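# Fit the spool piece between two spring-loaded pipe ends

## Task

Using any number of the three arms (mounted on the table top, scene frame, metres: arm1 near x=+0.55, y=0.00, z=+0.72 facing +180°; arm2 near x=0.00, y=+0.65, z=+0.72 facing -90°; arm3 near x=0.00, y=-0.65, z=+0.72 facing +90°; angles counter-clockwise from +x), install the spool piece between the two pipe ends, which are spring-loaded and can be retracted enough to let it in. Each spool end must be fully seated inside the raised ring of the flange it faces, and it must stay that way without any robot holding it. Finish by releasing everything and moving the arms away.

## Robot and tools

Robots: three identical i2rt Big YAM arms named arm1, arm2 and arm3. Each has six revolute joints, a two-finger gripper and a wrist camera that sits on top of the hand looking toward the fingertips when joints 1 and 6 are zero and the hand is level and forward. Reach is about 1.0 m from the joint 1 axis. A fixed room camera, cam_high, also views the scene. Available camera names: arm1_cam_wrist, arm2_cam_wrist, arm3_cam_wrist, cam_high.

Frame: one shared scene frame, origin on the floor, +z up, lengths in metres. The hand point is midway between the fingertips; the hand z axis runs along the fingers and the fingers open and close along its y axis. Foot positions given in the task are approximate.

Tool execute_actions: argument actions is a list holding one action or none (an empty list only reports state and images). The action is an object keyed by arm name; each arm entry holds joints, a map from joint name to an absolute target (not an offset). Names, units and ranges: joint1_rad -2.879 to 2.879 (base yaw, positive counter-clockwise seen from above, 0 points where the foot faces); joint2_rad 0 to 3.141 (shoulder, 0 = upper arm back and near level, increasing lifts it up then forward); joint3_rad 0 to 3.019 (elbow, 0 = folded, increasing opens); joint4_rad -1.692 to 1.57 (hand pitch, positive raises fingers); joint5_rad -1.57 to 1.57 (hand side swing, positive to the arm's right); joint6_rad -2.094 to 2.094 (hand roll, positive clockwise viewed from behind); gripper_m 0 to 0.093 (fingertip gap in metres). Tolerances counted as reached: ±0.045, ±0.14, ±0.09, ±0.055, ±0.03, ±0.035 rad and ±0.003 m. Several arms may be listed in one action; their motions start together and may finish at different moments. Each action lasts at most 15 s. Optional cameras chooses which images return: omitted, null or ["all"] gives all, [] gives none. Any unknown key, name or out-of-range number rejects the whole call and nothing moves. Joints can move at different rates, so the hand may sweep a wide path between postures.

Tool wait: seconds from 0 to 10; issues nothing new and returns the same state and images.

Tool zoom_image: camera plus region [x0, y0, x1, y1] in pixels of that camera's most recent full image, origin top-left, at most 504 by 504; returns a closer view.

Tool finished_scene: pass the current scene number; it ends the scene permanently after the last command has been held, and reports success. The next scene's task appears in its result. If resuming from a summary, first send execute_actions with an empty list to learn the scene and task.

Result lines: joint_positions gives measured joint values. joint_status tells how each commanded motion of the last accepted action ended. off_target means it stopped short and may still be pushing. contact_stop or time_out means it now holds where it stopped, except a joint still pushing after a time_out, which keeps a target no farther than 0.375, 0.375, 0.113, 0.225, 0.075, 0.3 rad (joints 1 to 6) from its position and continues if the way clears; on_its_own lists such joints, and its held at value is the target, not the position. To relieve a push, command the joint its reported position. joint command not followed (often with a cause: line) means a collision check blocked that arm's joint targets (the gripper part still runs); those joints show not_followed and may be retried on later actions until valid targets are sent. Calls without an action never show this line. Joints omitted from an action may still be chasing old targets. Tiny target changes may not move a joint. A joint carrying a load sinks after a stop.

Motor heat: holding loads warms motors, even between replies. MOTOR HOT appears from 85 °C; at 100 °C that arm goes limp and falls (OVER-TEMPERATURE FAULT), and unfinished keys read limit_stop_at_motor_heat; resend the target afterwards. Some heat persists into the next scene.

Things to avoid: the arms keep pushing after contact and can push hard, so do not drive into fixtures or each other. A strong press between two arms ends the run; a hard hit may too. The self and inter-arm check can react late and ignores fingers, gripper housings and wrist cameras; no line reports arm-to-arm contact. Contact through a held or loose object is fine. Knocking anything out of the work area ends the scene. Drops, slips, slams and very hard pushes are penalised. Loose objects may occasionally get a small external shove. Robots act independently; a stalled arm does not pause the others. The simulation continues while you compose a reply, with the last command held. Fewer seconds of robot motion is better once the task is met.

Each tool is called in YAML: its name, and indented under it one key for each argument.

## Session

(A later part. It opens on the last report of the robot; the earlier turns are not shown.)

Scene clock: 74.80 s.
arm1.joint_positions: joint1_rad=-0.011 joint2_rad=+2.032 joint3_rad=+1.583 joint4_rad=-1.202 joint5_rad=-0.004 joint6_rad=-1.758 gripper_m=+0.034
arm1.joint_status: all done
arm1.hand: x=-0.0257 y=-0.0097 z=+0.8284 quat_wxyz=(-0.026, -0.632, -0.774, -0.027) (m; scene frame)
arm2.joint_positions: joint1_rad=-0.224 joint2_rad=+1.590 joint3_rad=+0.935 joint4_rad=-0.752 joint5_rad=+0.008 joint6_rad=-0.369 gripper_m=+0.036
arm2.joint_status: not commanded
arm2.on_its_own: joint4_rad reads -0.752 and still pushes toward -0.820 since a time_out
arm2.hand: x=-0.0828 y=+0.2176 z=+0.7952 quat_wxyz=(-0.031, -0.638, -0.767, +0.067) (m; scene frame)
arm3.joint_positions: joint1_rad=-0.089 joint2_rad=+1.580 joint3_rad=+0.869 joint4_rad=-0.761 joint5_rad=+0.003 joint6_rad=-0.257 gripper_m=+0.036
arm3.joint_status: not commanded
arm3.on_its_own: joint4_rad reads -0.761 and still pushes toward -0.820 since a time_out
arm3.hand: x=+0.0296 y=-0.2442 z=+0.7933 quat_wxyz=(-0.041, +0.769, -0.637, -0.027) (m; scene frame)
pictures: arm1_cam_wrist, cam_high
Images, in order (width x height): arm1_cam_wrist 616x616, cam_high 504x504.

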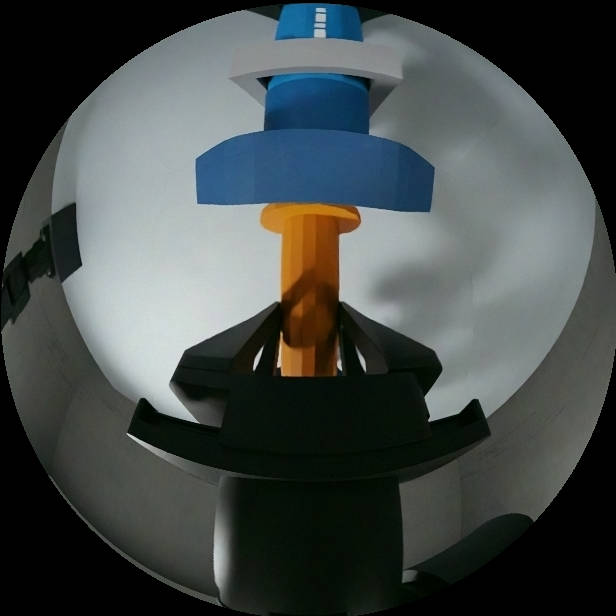

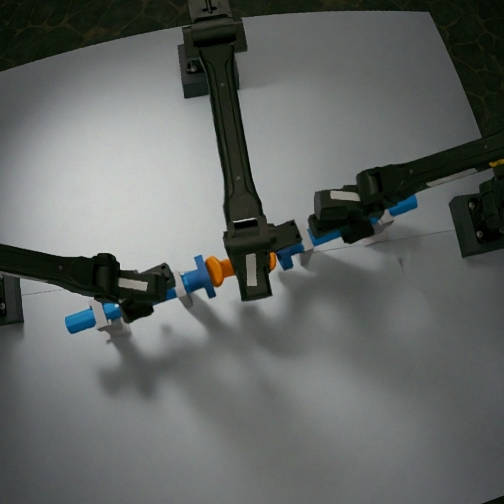

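execute_actions:
  actions:
    - {"arm1":{"joints":{"joint2_rad":2.0,"joint3_rad":1.615,"joint4_rad":-1.23}}}
  cameras: ["arm1_cam_wrist","cam_high"]

execute_actions:
  actions:
    - {"arm2":{"joints":{"joint1_rad":-0.21,"joint2_rad":1.71,"joint3_rad":1.1,"joint4_rad":-0.96}},"arm3":{"joints":{"joint1_rad":-0.07,"joint2_rad":1.71,"joint3_rad":1.04,"joint4_rad":-0.96}}}

zoom_image:
  camera: "cam_high"
  region: [160,200,340,330]

Scene clock: 81.00 s.
arm1.joint_positions: joint1_rad=-0.011 joint2_rad=+2.032 joint3_rad=+1.583 joint4_rad=-1.216 joint5_rad=-0.004 joint6_rad=-1.758 gripper_m=+0.034
arm1.joint_status: all done
arm1.hand: x=-0.0222 y=-0.0097 z=+0.8287 quat_wxyz=(-0.031, -0.631, -0.774, -0.032) (m; scene frame)
arm2.joint_positions: joint1_rad=-0.224 joint2_rad=+1.590 joint3_rad=+0.935 joint4_rad=-0.752 joint5_rad=+0.008 joint6_rad=-0.369 gripper_m=+0.036
arm2.joint_status: not commanded
arm2.on_its_own: joint4_rad reads -0.752 and still pushes toward -0.820 since a time_out
arm2.hand: x=-0.0828 y=+0.2176 z=+0.7952 quat_wxyz=(-0.031, -0.638, -0.767, +0.067) (m; scene frame)
arm3.joint_positions: joint1_rad=-0.089 joint2_rad=+1.580 joint3_rad=+0.869 joint4_rad=-0.761 joint5_rad=+0.003 joint6_rad=-0.257 gripper_m=+0.036
arm3.joint_status: not commanded
arm3.on_its_own: joint4_rad reads -0.761 and still pushes toward -0.820 since a time_out
arm3.hand: x=+0.0296 y=-0.2442 z=+0.7933 quat_wxyz=(-0.041, +0.769, -0.637, -0.027) (m; scene frame)
pictures: arm1_cam_wrist, cam_high
Images, in order (width x height): arm1_cam_wrist 616x616, cam_high 504x504.

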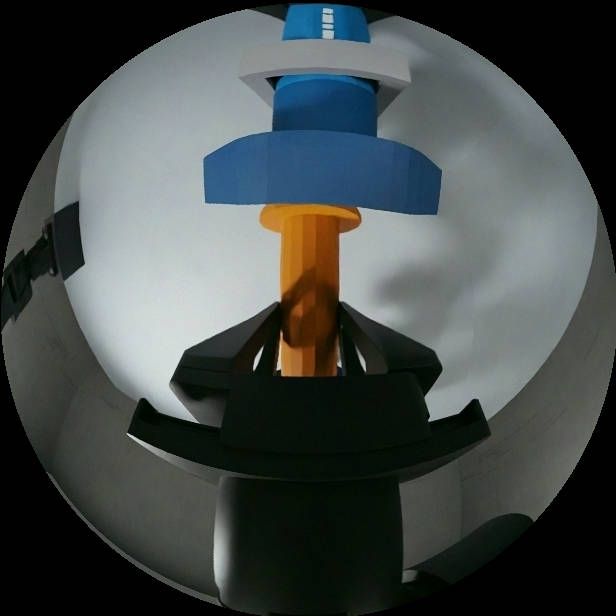

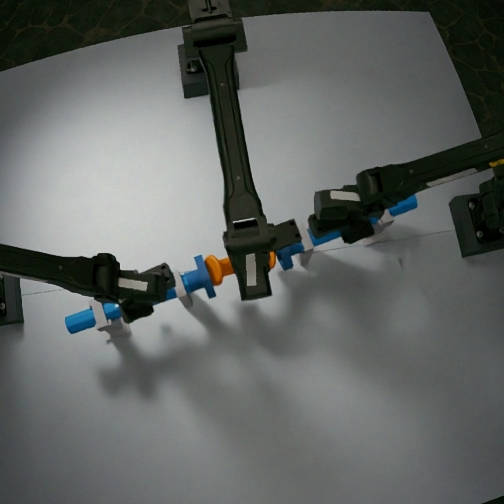

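Scene clock: 81.90 s.
arm1.joint_positions: joint1_rad=-0.011 joint2_rad=+2.032 joint3_rad=+1.583 joint4_rad=-1.215 joint5_rad=-0.003 joint6_rad=-1.754 gripper_m=+0.034
arm1.joint_status: not commanded
arm1.hand: x=-0.0223 y=-0.0095 z=+0.8287 quat_wxyz=(-0.031, -0.633, -0.773, -0.032) (m; scene frame)
arm2.joint_positions: joint1_rad=-0.224 joint2_rad=+1.673 joint3_rad=+1.048 joint4_rad=-0.953 joint5_rad=+0.003 joint6_rad=-0.370 gripper_m=+0.036
arm2.joint_status: all done
arm2.hand: x=-0.0812 y=+0.2212 z=+0.7938 quat_wxyz=(+0.008, -0.639, -0.769, -0.009) (m; scene frame)
arm3.joint_positions: joint1_rad=-0.086 joint2_rad=+1.676 joint3_rad=+0.989 joint4_rad=-0.948 joint5_rad=-0.002 joint6_rad=-0.257 gripper_m=+0.036
arm3.joint_status: all done
arm3.hand: x=+0.0278 y=-0.2421 z=+0.7912 quat_wxyz=(+0.027, +0.770, -0.637, +0.018) (m; scene frame)
pictures: arm1_cam_wrist, arm2_cam_wrist, arm3_cam_wrist, cam_high
Images, in order (width x height): arm1_cam_wrist 616x616, arm2_cam_wrist 616x616, arm3_cam_wrist 616x616, cam_high 504x504.

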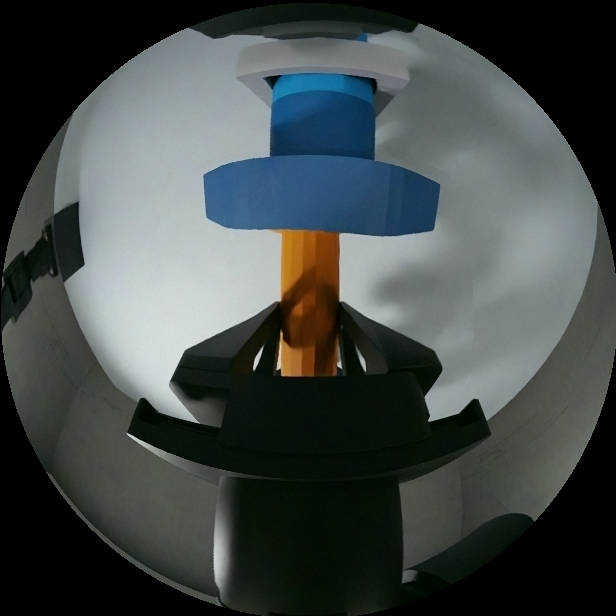

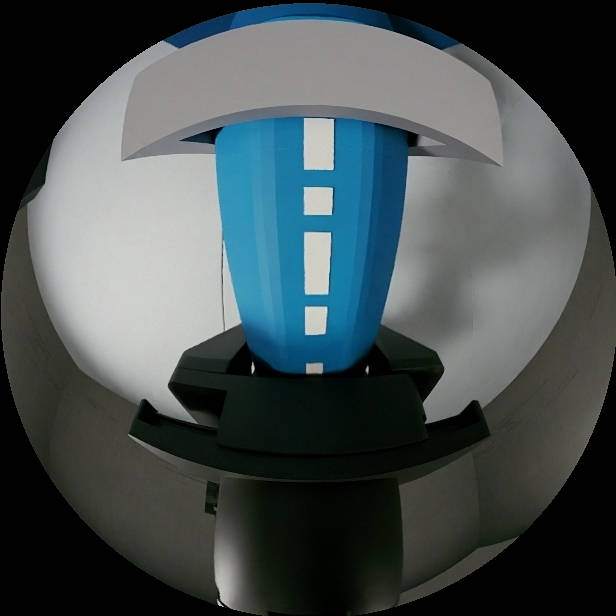

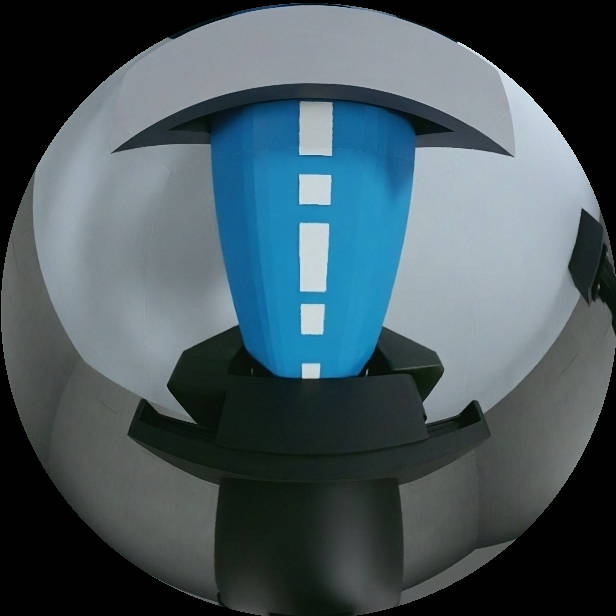

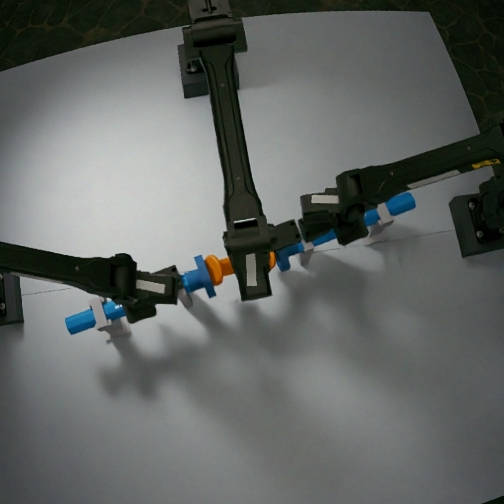

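Region (160, 200, 340, 330) of cam_high's 504x504 image, scaled by 2.800, with more detail than that image has.

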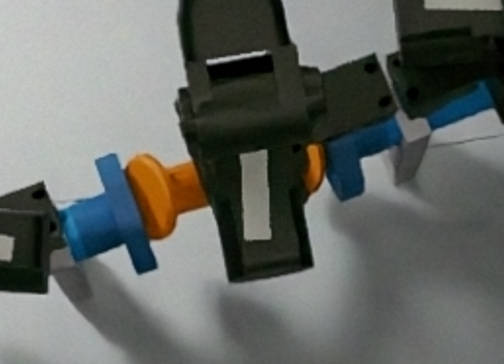

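execute_actions:
  actions:
    - {"arm2":{"joints":{"joint2_rad":1.52,"joint3_rad":0.88,"joint4_rad":-0.82}},"arm3":{"joints":{"joint2_rad":1.52,"joint3_rad":0.83,"joint4_rad":-0.8}}}
  cameras: []

execute_actions:
  actions:
    - {"arm1":{"joints":{"joint2_rad":2.0,"joint3_rad":1.66,"joint4_rad":-1.22}}}
  cameras: ["arm1_cam_wrist","cam_high"]

Scene clock: 87.37 s.
arm1.joint_positions: joint1_rad=-0.012 joint2_rad=+2.029 joint3_rad=+1.583 joint4_rad=-1.217 joint5_rad=-0.003 joint6_rad=-1.754 gripper_m=+0.034
arm1.joint_status: not commanded
arm1.hand: x=-0.0222 y=-0.0093 z=+0.8300 quat_wxyz=(-0.030, -0.633, -0.773, -0.032) (m; scene frame)
arm2.joint_positions: joint1_rad=-0.224 joint2_rad=+1.597 joint3_rad=+0.943 joint4_rad=-0.772 joint5_rad=+0.011 joint6_rad=-0.367 gripper_m=+0.036
arm2.joint_status: all done
arm2.hand: x=-0.0829 y=+0.2192 z=+0.7943 quat_wxyz=(-0.026, -0.639, -0.767, +0.060) (m; scene frame)
arm3.joint_positions: joint1_rad=-0.086 joint2_rad=+1.591 joint3_rad=+0.878 joint4_rad=-0.759 joint5_rad=+0.007 joint6_rad=-0.257 gripper_m=+0.036
arm3.joint_status: all done
arm3.hand: x=+0.0293 y=-0.2407 z=+0.7921 quat_wxyz=(-0.042, +0.770, -0.636, -0.026) (m; scene frame)
pictures: none
No camera images: the call's "cameras" was empty. Leave "cameras" out to get every camera's image.

Scene clock: 88.03 s.
arm1.joint_positions: joint1_rad=-0.012 joint2_rad=+2.029 joint3_rad=+1.598 joint4_rad=-1.217 joint5_rad=-0.004 joint6_rad=-1.753 gripper_m=+0.034
arm1.joint_status: all done
arm1.hand: x=-0.0280 y=-0.0096 z=+0.8347 quat_wxyz=(-0.025, -0.634, -0.773, -0.027) (m; scene frame)
arm2.joint_positions: joint1_rad=-0.224 joint2_rad=+1.597 joint3_rad=+0.943 joint4_rad=-0.772 joint5_rad=+0.011 joint6_rad=-0.367 gripper_m=+0.036
arm2.joint_status: not commanded
arm2.hand: x=-0.0829 y=+0.2192 z=+0.7943 quat_wxyz=(-0.026, -0.639, -0.767, +0.060) (m; scene frame)
arm3.joint_positions: joint1_rad=-0.086 joint2_rad=+1.591 joint3_rad=+0.878 joint4_rad=-0.759 joint5_rad=+0.007 joint6_rad=-0.257 gripper_m=+0.036
arm3.joint_status: not commanded
arm3.hand: x=+0.0293 y=-0.2407 z=+0.7921 quat_wxyz=(-0.042, +0.770, -0.636, -0.026) (m; scene frame)
pictures: arm1_cam_wrist, cam_high
Images, in order (width x height): arm1_cam_wrist 616x616, cam_high 504x504.

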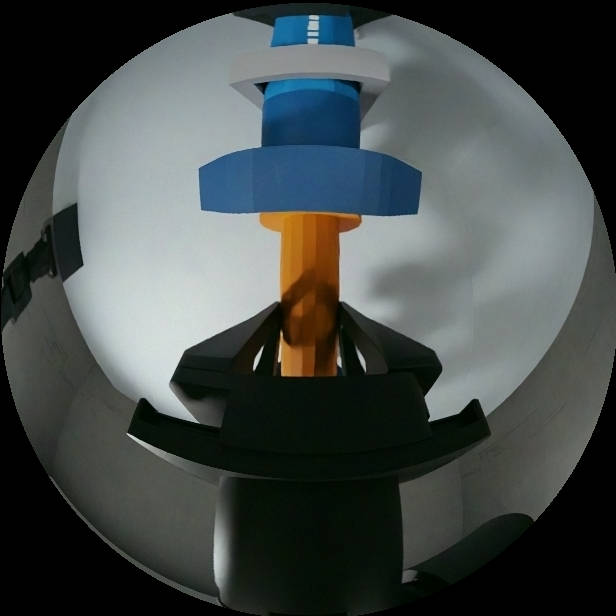

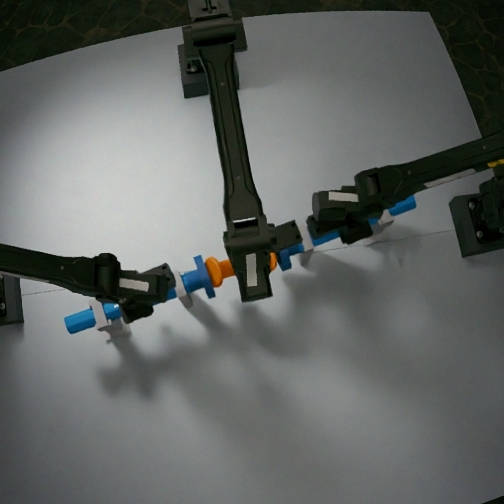

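execute_actions:
  actions:
    - {"arm1":{"joints":{"joint2_rad":1.97,"joint3_rad":1.67}}}
  cameras: ["arm1_cam_wrist","cam_high"]

zoom_image:
  camera: "cam_high"
  region: [160,200,340,330]

Scene clock: 91.07 s.
arm1.joint_positions: joint1_rad=-0.011 joint2_rad=+2.010 joint3_rad=+1.598 joint4_rad=-1.219 joint5_rad=-0.011 joint6_rad=-1.752 gripper_m=+0.034
arm1.joint_status: all done
arm1.hand: x=-0.0294 y=-0.0114 z=+0.8455 quat_wxyz=(-0.021, -0.634, -0.773, -0.019) (m; scene frame)
arm2.joint_positions: joint1_rad=-0.224 joint2_rad=+1.597 joint3_rad=+0.943 joint4_rad=-0.772 joint5_rad=+0.011 joint6_rad=-0.367 gripper_m=+0.036
arm2.joint_status: not commanded
arm2.hand: x=-0.0829 y=+0.2192 z=+0.7943 quat_wxyz=(-0.026, -0.639, -0.767, +0.060) (m; scene frame)
arm3.joint_positions: joint1_rad=-0.086 joint2_rad=+1.591 joint3_rad=+0.878 joint4_rad=-0.759 joint5_rad=+0.007 joint6_rad=-0.257 gripper_m=+0.036
arm3.joint_status: not commanded
arm3.hand: x=+0.0293 y=-0.2407 z=+0.7921 quat_wxyz=(-0.042, +0.770, -0.636, -0.026) (m; scene frame)
pictures: arm1_cam_wrist, cam_high
Images, in order (width x height): arm1_cam_wrist 616x616, cam_high 504x504.

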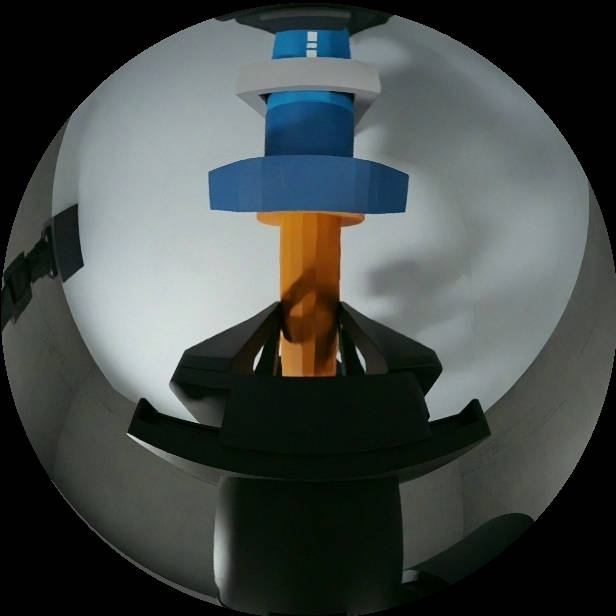

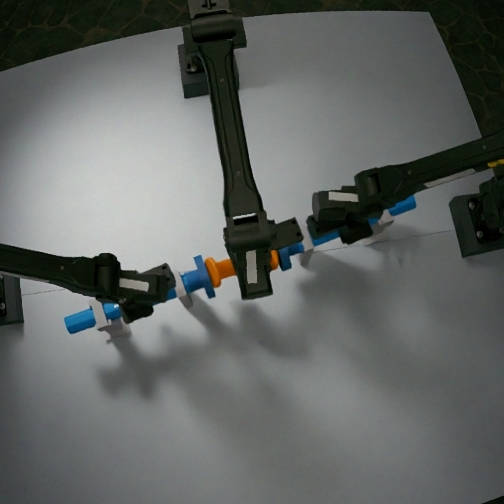

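Region (160, 200, 340, 330) of cam_high's 504x504 image, scaled by 2.800, with more detail than that image has.

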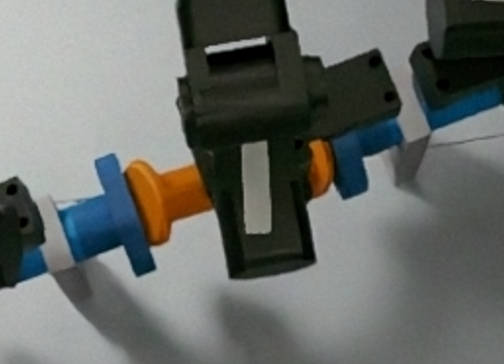

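execute_actions:
  actions:
    - {"arm2":{"joints":{"joint2_rad":1.68,"joint3_rad":1.06,"joint4_rad":-0.94}},"arm3":{"joints":{"joint2_rad":1.64,"joint3_rad":0.95,"joint4_rad":-0.88}}}
  cameras: []

execute_actions:
  actions:
    - {"arm2":{"joints":{"gripper_m":0.093}},"arm3":{"joints":{"gripper_m":0.093}}}
  cameras: []

execute_actions:
  actions:
    - {"arm2":{"joints":{"joint2_rad":1.2,"joint4_rad":-1.2}},"arm3":{"joints":{"joint2_rad":1.25,"joint4_rad":-1.2}}}
  cameras: []

execute_actions:
  actions:
    - {"arm2":{"joints":{"joint1_rad":-0.4,"joint2_rad":0.9}},"arm3":{"joints":{"joint1_rad":0.85,"joint2_rad":2.04,"joint3_rad":1.08,"joint4_rad":0.97,"joint5_rad":1.5,"joint6_rad":0}}}

zoom_image:
  camera: "arm3_cam_wrist"
  region: [290,190,470,330]

zoom_image:
  camera: "cam_high"
  region: [160,200,340,330]

Scene clock: 102.30 s.
arm1.joint_positions: joint1_rad=-0.010 joint2_rad=+2.010 joint3_rad=+1.598 joint4_rad=-1.218 joint5_rad=-0.011 joint6_rad=-1.756 gripper_m=+0.034
arm1.joint_status: not commanded
arm1.hand: x=-0.0294 y=-0.0124 z=+0.8454 quat_wxyz=(-0.021, -0.632, -0.775, -0.018) (m; scene frame)
arm2.joint_positions: joint1_rad=-0.224 joint2_rad=+1.652 joint3_rad=+1.021 joint4_rad=-0.908 joint5_rad=+0.001 joint6_rad=-0.364 gripper_m=+0.036
arm2.joint_status: all done
arm2.hand: x=-0.0810 y=+0.2206 z=+0.7942 quat_wxyz=(-0.003, -0.641, -0.767, +0.008) (m; scene frame)
arm3.joint_positions: joint1_rad=-0.086 joint2_rad=+1.625 joint3_rad=+0.924 joint4_rad=-0.825 joint5_rad=-0.001 joint6_rad=-0.258 gripper_m=+0.036
arm3.joint_status: joint4_rad time_out (moved -0.066 of -0.121); the others done
arm3.on_its_own: joint4_rad reads -0.825 and still pushes toward -0.880 since a time_out
arm3.hand: x=+0.0281 y=-0.2380 z=+0.7917 quat_wxyz=(-0.018, +0.771, -0.637, -0.013) (m; scene frame)
pictures: none
No camera images: the call's "cameras" was empty. Leave "cameras" out to get every camera's image.

not run: a stop came earlier in this reply.

not run: a stop came earlier in this reply.

not run: a stop came earlier in this reply.

This scene's latest camera images include none from arm3_cam_wrist. They are from: arm1_cam_wrist, cam_high. Call execute_actions without "cameras", or with arm3_cam_wrist in "cameras", to get its image.

Region (160, 200, 340, 330) of cam_high's 504x504 image, scaled by 2.800, with more detail than that image has.

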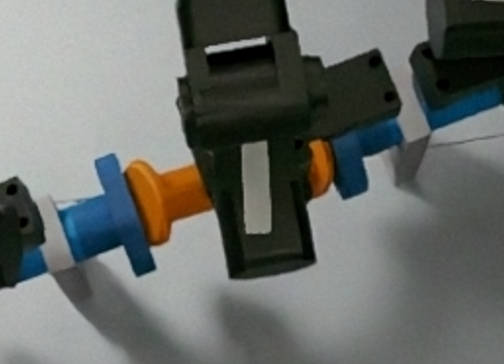

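execute_actions:
  actions:
    - {"arm2":{"joints":{"gripper_m":0.093}},"arm3":{"joints":{"gripper_m":0.093,"joint4_rad":-0.825}}}
  cameras: []

execute_actions:
  actions:
    - {"arm2":{"joints":{"joint2_rad":1.2,"joint4_rad":-1.2}},"arm3":{"joints":{"joint2_rad":1.25,"joint4_rad":-1.2}}}
  cameras: []

execute_actions:
  actions:
    - {"arm2":{"joints":{"joint1_rad":-0.4,"joint2_rad":0.9}},"arm3":{"joints":{"joint1_rad":0.85,"joint2_rad":2.04,"joint3_rad":1.08,"joint4_rad":0.97,"joint5_rad":1.5,"joint6_rad":0}}}

zoom_image:
  camera: "arm3_cam_wrist"
  region: [290,190,470,330]

zoom_image:
  camera: "cam_high"
  region: [160,200,340,330]

Scene clock: 109.33 s.
arm1.joint_positions: joint1_rad=-0.010 joint2_rad=+2.010 joint3_rad=+1.598 joint4_rad=-1.219 joint5_rad=-0.009 joint6_rad=-1.760 gripper_m=+0.034
arm1.joint_status: not commanded
arm1.hand: x=-0.0294 y=-0.0121 z=+0.8457 quat_wxyz=(-0.020, -0.630, -0.776, -0.019) (m; scene frame)
arm2.joint_positions: joint1_rad=-0.223 joint2_rad=+1.659 joint3_rad=+1.023 joint4_rad=-0.929 joint5_rad=+0.001 joint6_rad=-0.397 gripper_m=+0.093
arm2.joint_status: all done
arm2.hand: x=-0.0798 y=+0.2254 z=+0.7918 quat_wxyz=(+0.004, -0.628, -0.778, -0.003) (m; scene frame)
arm3.joint_positions: joint1_rad=-0.081 joint2_rad=+1.628 joint3_rad=+0.924 joint4_rad=-0.825 joint5_rad=+0.000 joint6_rad=-0.308 gripper_m=+0.093
arm3.joint_status: all done
arm3.hand: x=+0.0264 y=-0.2382 z=+0.7906 quat_wxyz=(-0.017, +0.788, -0.615, -0.012) (m; scene frame)
pictures: none
No camera images: the call's "cameras" was empty. Leave "cameras" out to get every camera's image.

Scene clock: 110.67 s.
arm1.joint_positions: joint1_rad=-0.010 joint2_rad=+2.010 joint3_rad=+1.598 joint4_rad=-1.219 joint5_rad=-0.009 joint6_rad=-1.760 gripper_m=+0.034
arm1.joint_status: not commanded
arm1.hand: x=-0.0294 y=-0.0121 z=+0.8457 quat_wxyz=(-0.020, -0.630, -0.776, -0.019) (m; scene frame)
arm2.joint_positions: joint1_rad=-0.223 joint2_rad=+1.193 joint3_rad=+1.024 joint4_rad=-1.192 joint5_rad=+0.001 joint6_rad=-0.399 gripper_m=+0.093
arm2.joint_status: all done
arm2.hand: x=-0.0691 y=+0.2804 z=+0.9665 quat_wxyz=(-0.045, -0.624, -0.775, +0.086) (m; scene frame)
arm3.joint_positions: joint1_rad=-0.081 joint2_rad=+1.241 joint3_rad=+0.924 joint4_rad=-1.181 joint5_rad=+0.000 joint6_rad=-0.308 gripper_m=+0.093
arm3.joint_status: all done
arm3.hand: x=+0.0220 y=-0.3065 z=+0.9253 quat_wxyz=(-0.030, +0.788, -0.615, -0.020) (m; scene frame)
pictures: none
No camera images: the call's "cameras" was empty. Leave "cameras" out to get every camera's image.

Scene clock: 112.77 s.
arm1.joint_positions: joint1_rad=-0.010 joint2_rad=+2.010 joint3_rad=+1.598 joint4_rad=-1.219 joint5_rad=-0.009 joint6_rad=-1.760 gripper_m=+0.034
arm1.joint_status: not commanded
arm1.hand: x=-0.0294 y=-0.0121 z=+0.8457 quat_wxyz=(-0.020, -0.630, -0.776, -0.019) (m; scene frame)
arm2.joint_positions: joint1_rad=-0.400 joint2_rad=+0.898 joint3_rad=+1.024 joint4_rad=-1.192 joint5_rad=+0.000 joint6_rad=-0.400 gripper_m=+0.093
arm2.joint_status: all done
arm2.hand: x=-0.1196 y=+0.3306 z=+1.0662 quat_wxyz=(-0.093, -0.672, -0.700, +0.224) (m; scene frame)
arm3.joint_positions: joint1_rad=+0.860 joint2_rad=+2.040 joint3_rad=+1.064 joint4_rad=+0.942 joint5_rad=+1.497 joint6_rad=-0.008 gripper_m=+0.093
arm3.joint_status: all done
arm3.hand: x=-0.3174 y=-0.1639 z=+0.8967 quat_wxyz=(-0.634, +0.338, -0.622, -0.311) (m; scene frame)
pictures: arm1_cam_wrist, arm2_cam_wrist, arm3_cam_wrist, cam_high
Images, in order (width x height): arm1_cam_wrist 616x616, arm2_cam_wrist 616x616, arm3_cam_wrist 616x616, cam_high 504x504.

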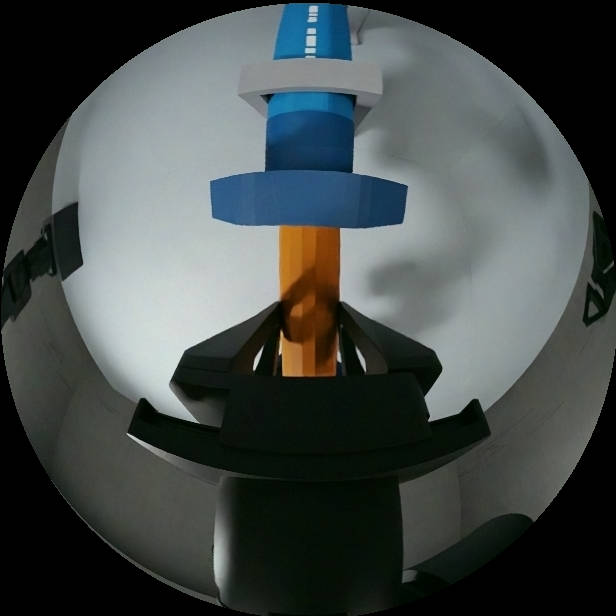

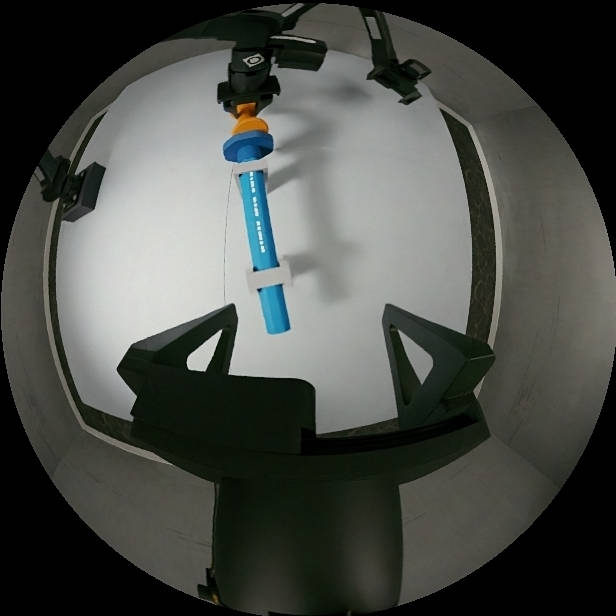

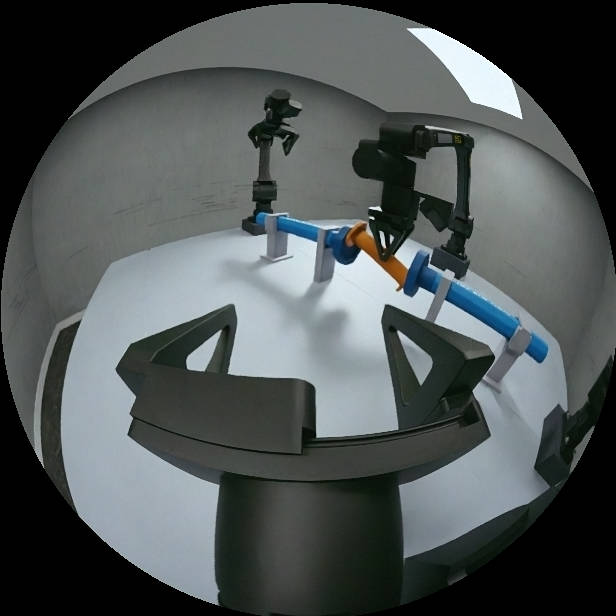

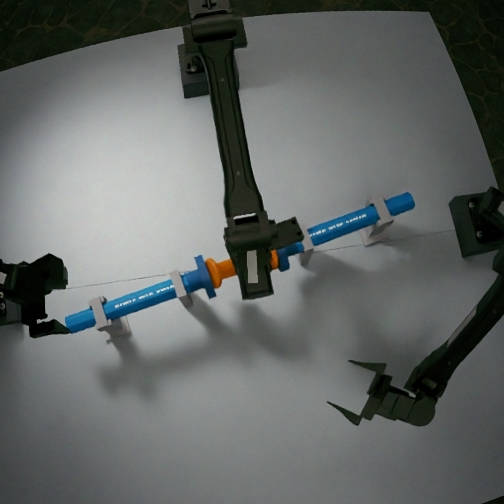

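Region (290, 190, 470, 330) of arm3_cam_wrist's 616x616 image, scaled by 2.800, with more detail than that image has.

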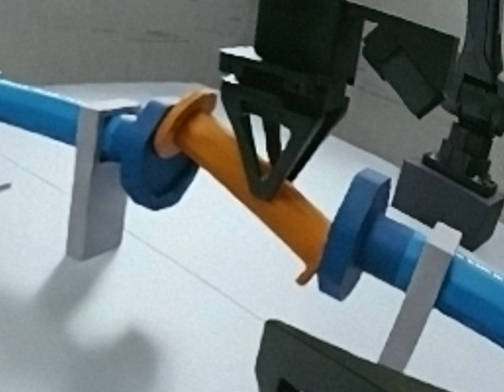

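Region (160, 200, 340, 330) of cam_high's 504x504 image, scaled by 2.800, with more detail than that image has.

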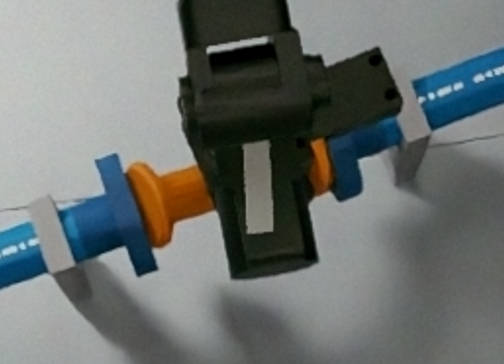

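execute_actions:
  actions:
    - {"arm1":{"joints":{"joint5_rad":-0.35,"joint1_rad":-0.11,"joint2_rad":2.02,"joint6_rad":-1.8}}}
  cameras: ["arm3_cam_wrist","cam_high","arm1_cam_wrist"]

zoom_image:
  camera: "arm3_cam_wrist"
  region: [290,190,470,330]

Scene clock: 127.50 s.
arm1.joint_positions: joint1_rad=-0.105 joint2_rad=+2.027 joint3_rad=+1.598 joint4_rad=-1.221 joint5_rad=-0.333 joint6_rad=-1.840 gripper_m=+0.034
arm1.joint_status: joint6_rad time_out (moved -0.080 of -0.040); the others done
arm1.on_its_own: joint6_rad reads -1.840 and still pushes toward -1.800 since a time_out
arm1.hand: x=-0.0308 y=-0.0111 z=+0.8458 quat_wxyz=(-0.121, -0.633, -0.757, +0.110) (m; scene frame)
arm2.joint_positions: joint1_rad=-0.400 joint2_rad=+0.898 joint3_rad=+1.024 joint4_rad=-1.192 joint5_rad=+0.000 joint6_rad=-0.400 gripper_m=+0.093
arm2.joint_status: not commanded
arm2.hand: x=-0.1196 y=+0.3306 z=+1.0662 quat_wxyz=(-0.093, -0.672, -0.700, +0.224) (m; scene frame)
arm3.joint_positions: joint1_rad=+0.860 joint2_rad=+2.040 joint3_rad=+1.064 joint4_rad=+0.942 joint5_rad=+1.497 joint6_rad=-0.008 gripper_m=+0.093
arm3.joint_status: not commanded
arm3.hand: x=-0.3174 y=-0.1639 z=+0.8967 quat_wxyz=(-0.634, +0.338, -0.622, -0.311) (m; scene frame)
pictures: arm1_cam_wrist, arm3_cam_wrist, cam_high
Images, in order (width x height): arm1_cam_wrist 616x616, arm3_cam_wrist 616x616, cam_high 504x504.

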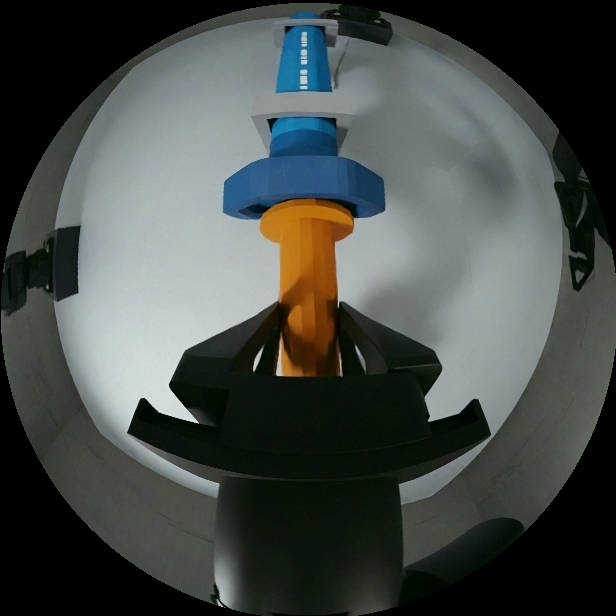

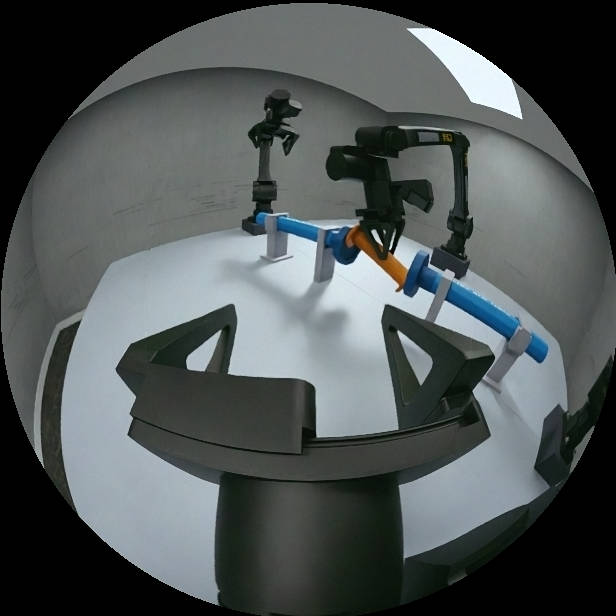

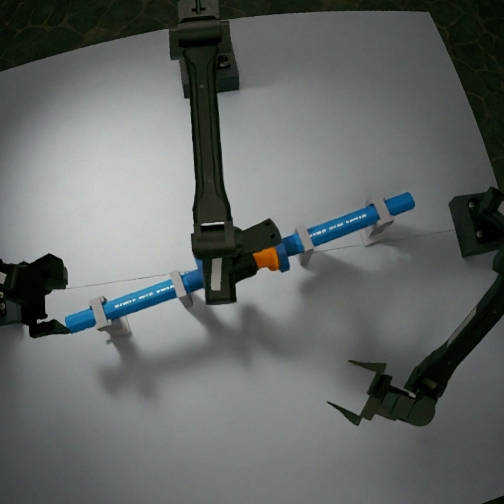

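Region (290, 190, 470, 330) of arm3_cam_wrist's 616x616 image, scaled by 2.800, with more detail than that image has.

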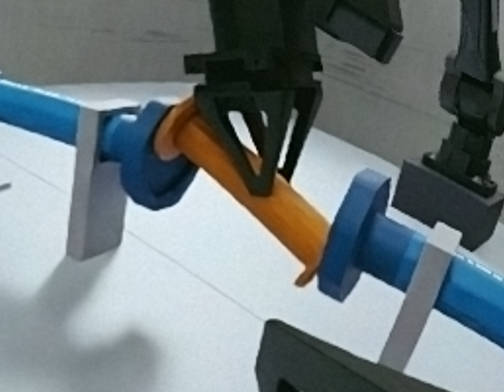

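execute_actions:
  actions:
    - {"arm1":{"joints":{"gripper_m":0.07,"joint6_rad":-1.8}}}
  cameras: []

execute_actions:
  actions:
    - {"arm1":{"joints":{"joint5_rad":0.3,"joint1_rad":0.075,"joint2_rad":2.02,"joint6_rad":-1.75}}}
  cameras: ["arm3_cam_wrist","arm1_cam_wrist"]

zoom_image:
  camera: "arm3_cam_wrist"
  region: [290,190,470,330]

Scene clock: 132.03 s.
arm1.joint_positions: joint1_rad=-0.106 joint2_rad=+2.027 joint3_rad=+1.626 joint4_rad=-1.221 joint5_rad=-0.347 joint6_rad=-1.810 gripper_m=+0.070
arm1.joint_status: all done
arm1.hand: x=-0.0418 y=-0.0125 z=+0.8559 quat_wxyz=(-0.116, -0.642, -0.748, +0.122) (m; scene frame)
arm2.joint_positions: joint1_rad=-0.400 joint2_rad=+0.898 joint3_rad=+1.024 joint4_rad=-1.192 joint5_rad=+0.000 joint6_rad=-0.400 gripper_m=+0.093
arm2.joint_status: not commanded
arm2.hand: x=-0.1196 y=+0.3306 z=+1.0662 quat_wxyz=(-0.093, -0.672, -0.700, +0.224) (m; scene frame)
arm3.joint_positions: joint1_rad=+0.860 joint2_rad=+2.040 joint3_rad=+1.064 joint4_rad=+0.942 joint5_rad=+1.497 joint6_rad=-0.008 gripper_m=+0.093
arm3.joint_status: not commanded
arm3.hand: x=-0.3174 y=-0.1639 z=+0.8967 quat_wxyz=(-0.634, +0.338, -0.622, -0.311) (m; scene frame)
pictures: none
No camera images: the call's "cameras" was empty. Leave "cameras" out to get every camera's image.

Scene clock: 133.27 s.
arm1.joint_positions: joint1_rad=+0.077 joint2_rad=+2.026 joint3_rad=+1.627 joint4_rad=-1.221 joint5_rad=+0.297 joint6_rad=-1.759 gripper_m=+0.070
arm1.joint_status: all done
arm1.hand: x=-0.0412 y=-0.0118 z=+0.8540 quat_wxyz=(+0.088, -0.586, -0.795, -0.129) (m; scene frame)
arm2.joint_positions: joint1_rad=-0.400 joint2_rad=+0.898 joint3_rad=+1.024 joint4_rad=-1.192 joint5_rad=+0.000 joint6_rad=-0.400 gripper_m=+0.093
arm2.joint_status: not commanded
arm2.hand: x=-0.1196 y=+0.3306 z=+1.0662 quat_wxyz=(-0.093, -0.672, -0.700, +0.224) (m; scene frame)
arm3.joint_positions: joint1_rad=+0.860 joint2_rad=+2.040 joint3_rad=+1.064 joint4_rad=+0.942 joint5_rad=+1.497 joint6_rad=-0.008 gripper_m=+0.093
arm3.joint_status: not commanded
arm3.hand: x=-0.3174 y=-0.1639 z=+0.8967 quat_wxyz=(-0.634, +0.338, -0.622, -0.311) (m; scene frame)
pictures: arm1_cam_wrist, arm3_cam_wrist
Images, in order (width x height): arm1_cam_wrist 616x616, arm3_cam_wrist 616x616.

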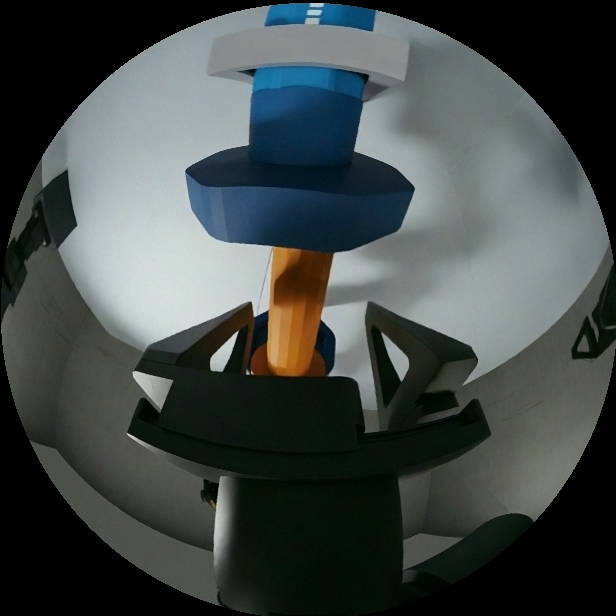

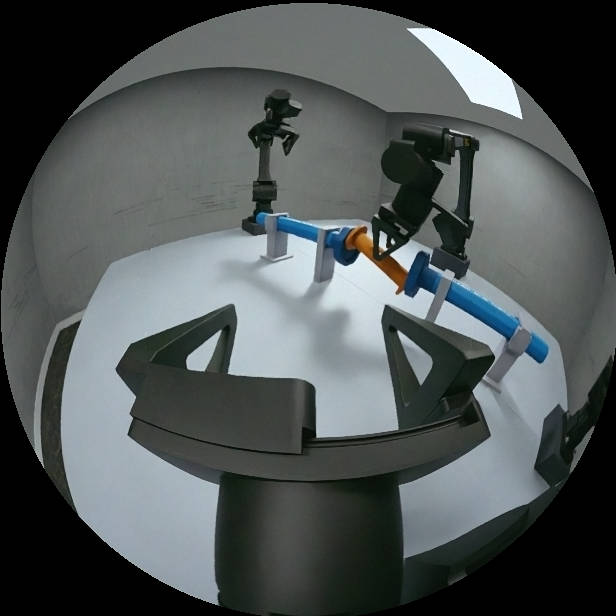

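Region (290, 190, 470, 330) of arm3_cam_wrist's 616x616 image, scaled by 2.800, with more detail than that image has.

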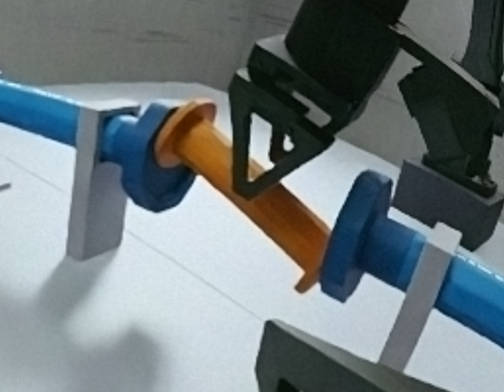

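execute_actions:
  actions:
    - {"arm1":{"joints":{"joint4_rad":-1.28,"joint3_rad":1.58}}}
  cameras: ["arm1_cam_wrist"]

execute_actions:
  actions:
    - {"arm1":{"joints":{"gripper_m":0.02}}}
  cameras: ["arm3_cam_wrist","arm1_cam_wrist"]

zoom_image:
  camera: "arm3_cam_wrist"
  region: [290,190,470,330]

Scene clock: 137.43 s.
arm1.joint_positions: joint1_rad=+0.077 joint2_rad=+2.024 joint3_rad=+1.589 joint4_rad=-1.265 joint5_rad=+0.298 joint6_rad=-1.757 gripper_m=+0.070
arm1.joint_status: all done
arm1.hand: x=-0.0162 y=-0.0089 z=+0.8432 quat_wxyz=(+0.058, -0.581, -0.796, -0.156) (m; scene frame)
arm2.joint_positions: joint1_rad=-0.400 joint2_rad=+0.898 joint3_rad=+1.024 joint4_rad=-1.192 joint5_rad=+0.000 joint6_rad=-0.400 gripper_m=+0.093
arm2.joint_status: not commanded
arm2.hand: x=-0.1196 y=+0.3306 z=+1.0662 quat_wxyz=(-0.093, -0.672, -0.700, +0.224) (m; scene frame)
arm3.joint_positions: joint1_rad=+0.860 joint2_rad=+2.040 joint3_rad=+1.064 joint4_rad=+0.942 joint5_rad=+1.497 joint6_rad=-0.008 gripper_m=+0.093
arm3.joint_status: not commanded
arm3.hand: x=-0.3174 y=-0.1639 z=+0.8967 quat_wxyz=(-0.634, +0.338, -0.622, -0.311) (m; scene frame)
pictures: arm1_cam_wrist
Images, in order (width x height): arm1_cam_wrist 616x616.

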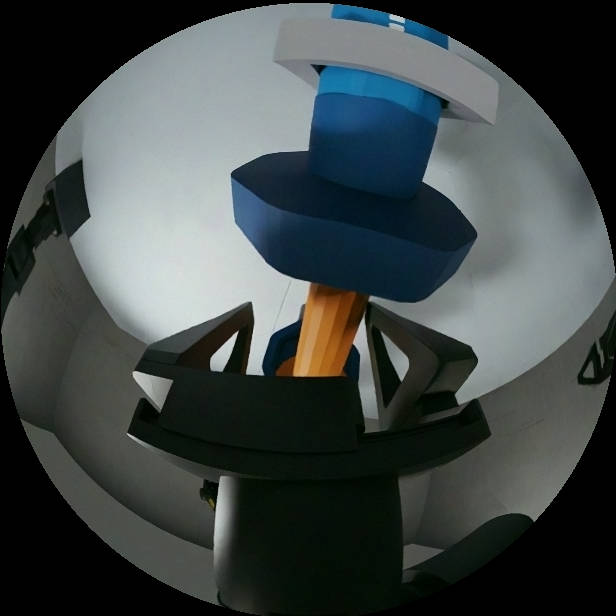

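Scene clock: 138.03 s.
arm1.joint_positions: joint1_rad=+0.085 joint2_rad=+2.019 joint3_rad=+1.589 joint4_rad=-1.250 joint5_rad=+0.294 joint6_rad=-1.752 gripper_m=+0.020
arm1.joint_status: all done
arm1.hand: x=-0.0202 y=-0.0141 z=+0.8454 quat_wxyz=(+0.066, -0.582, -0.797, -0.147) (m; scene frame)
arm2.joint_positions: joint1_rad=-0.400 joint2_rad=+0.898 joint3_rad=+1.024 joint4_rad=-1.192 joint5_rad=+0.000 joint6_rad=-0.400 gripper_m=+0.093
arm2.joint_status: not commanded
arm2.hand: x=-0.1196 y=+0.3306 z=+1.0662 quat_wxyz=(-0.093, -0.672, -0.700, +0.224) (m; scene frame)
arm3.joint_positions: joint1_rad=+0.860 joint2_rad=+2.040 joint3_rad=+1.064 joint4_rad=+0.942 joint5_rad=+1.497 joint6_rad=-0.008 gripper_m=+0.093
arm3.joint_status: not commanded
arm3.hand: x=-0.3174 y=-0.1639 z=+0.8967 quat_wxyz=(-0.634, +0.338, -0.622, -0.311) (m; scene frame)
pictures: arm1_cam_wrist, arm3_cam_wrist
Images, in order (width x height): arm1_cam_wrist 616x616, arm3_cam_wrist 616x616.

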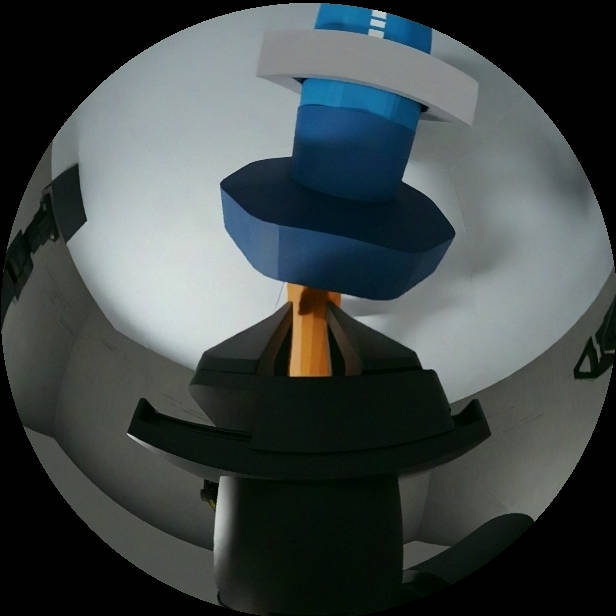

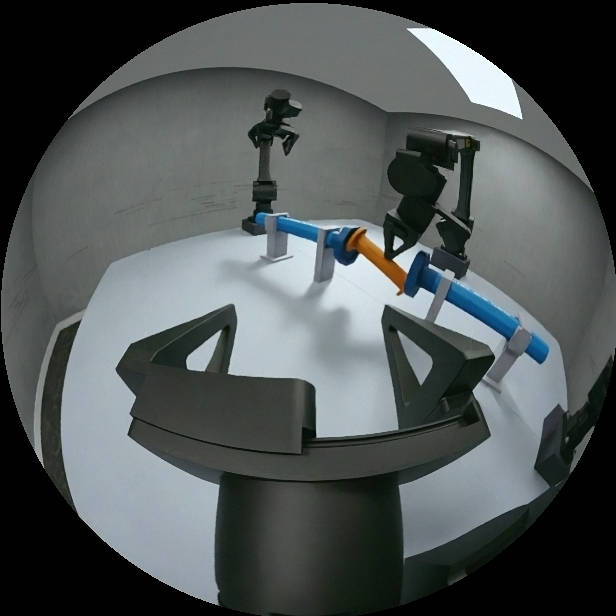

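Region (290, 190, 470, 330) of arm3_cam_wrist's 616x616 image, scaled by 2.800, with more detail than that image has.

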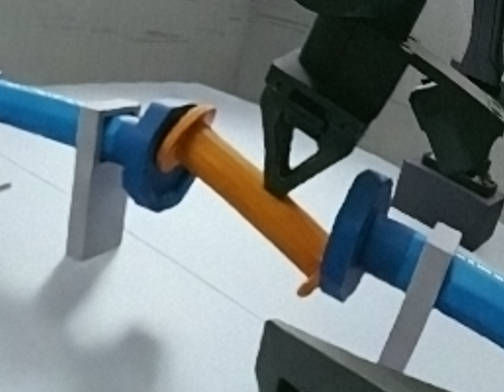

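execute_actions:
  actions:
    - {"arm1":{"joints":{"gripper_m":0.075,"joint4_rad":-1.2}}}
  cameras: []

execute_actions:
  actions:
    - {"arm1":{"joints":{"joint2_rad":2.07}}}
  cameras: ["arm3_cam_wrist","arm1_cam_wrist"]

zoom_image:
  camera: "arm3_cam_wrist"
  region: [290,190,470,330]

Scene clock: 142.70 s.
arm1.joint_positions: joint1_rad=+0.084 joint2_rad=+2.019 joint3_rad=+1.587 joint4_rad=-1.213 joint5_rad=+0.297 joint6_rad=-1.752 gripper_m=+0.075
arm1.joint_status: all done
arm1.hand: x=-0.0280 y=-0.0141 z=+0.8442 quat_wxyz=(+0.079, -0.585, -0.796, -0.137) (m; scene frame)
arm2.joint_positions: joint1_rad=-0.400 joint2_rad=+0.898 joint3_rad=+1.024 joint4_rad=-1.192 joint5_rad=+0.000 joint6_rad=-0.400 gripper_m=+0.093
arm2.joint_status: not commanded
arm2.hand: x=-0.1196 y=+0.3306 z=+1.0662 quat_wxyz=(-0.093, -0.672, -0.700, +0.224) (m; scene frame)
arm3.joint_positions: joint1_rad=+0.860 joint2_rad=+2.040 joint3_rad=+1.064 joint4_rad=+0.942 joint5_rad=+1.497 joint6_rad=-0.008 gripper_m=+0.093
arm3.joint_status: not commanded
arm3.hand: x=-0.3174 y=-0.1639 z=+0.8967 quat_wxyz=(-0.634, +0.338, -0.622, -0.311) (m; scene frame)
pictures: none
No camera images: the call's "cameras" was empty. Leave "cameras" out to get every camera's image.

Scene clock: 143.47 s.
arm1.joint_positions: joint1_rad=+0.084 joint2_rad=+2.059 joint3_rad=+1.587 joint4_rad=-1.213 joint5_rad=+0.297 joint6_rad=-1.752 gripper_m=+0.075
arm1.joint_status: all done
arm1.hand: x=-0.0243 y=-0.0134 z=+0.8222 quat_wxyz=(+0.065, -0.582, -0.797, -0.150) (m; scene frame)
arm2.joint_positions: joint1_rad=-0.400 joint2_rad=+0.898 joint3_rad=+1.024 joint4_rad=-1.192 joint5_rad=+0.000 joint6_rad=-0.400 gripper_m=+0.093
arm2.joint_status: not commanded
arm2.hand: x=-0.1196 y=+0.3306 z=+1.0662 quat_wxyz=(-0.093, -0.672, -0.700, +0.224) (m; scene frame)
arm3.joint_positions: joint1_rad=+0.860 joint2_rad=+2.040 joint3_rad=+1.064 joint4_rad=+0.942 joint5_rad=+1.497 joint6_rad=-0.008 gripper_m=+0.093
arm3.joint_status: not commanded
arm3.hand: x=-0.3174 y=-0.1639 z=+0.8967 quat_wxyz=(-0.634, +0.338, -0.622, -0.311) (m; scene frame)
pictures: arm1_cam_wrist, arm3_cam_wrist
Images, in order (width x height): arm1_cam_wrist 616x616, arm3_cam_wrist 616x616.

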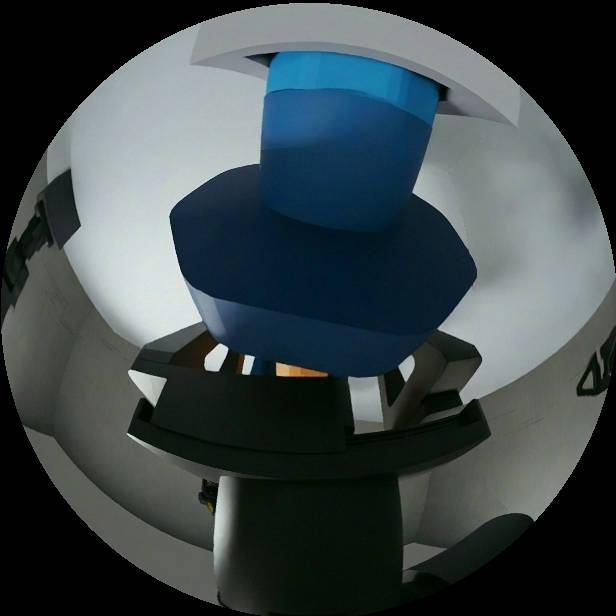

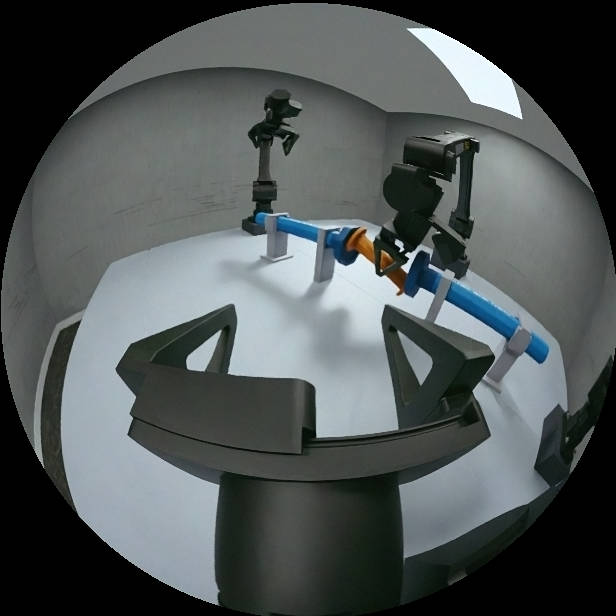

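Region (290, 190, 470, 330) of arm3_cam_wrist's 616x616 image, scaled by 2.800, with more detail than that image has.

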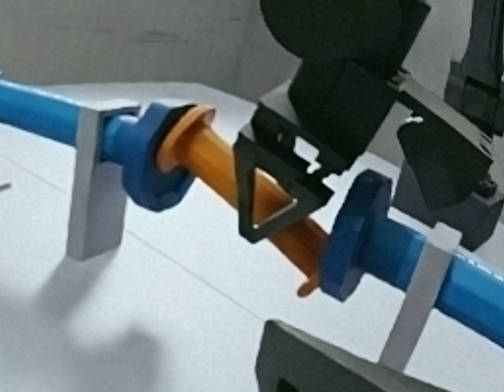

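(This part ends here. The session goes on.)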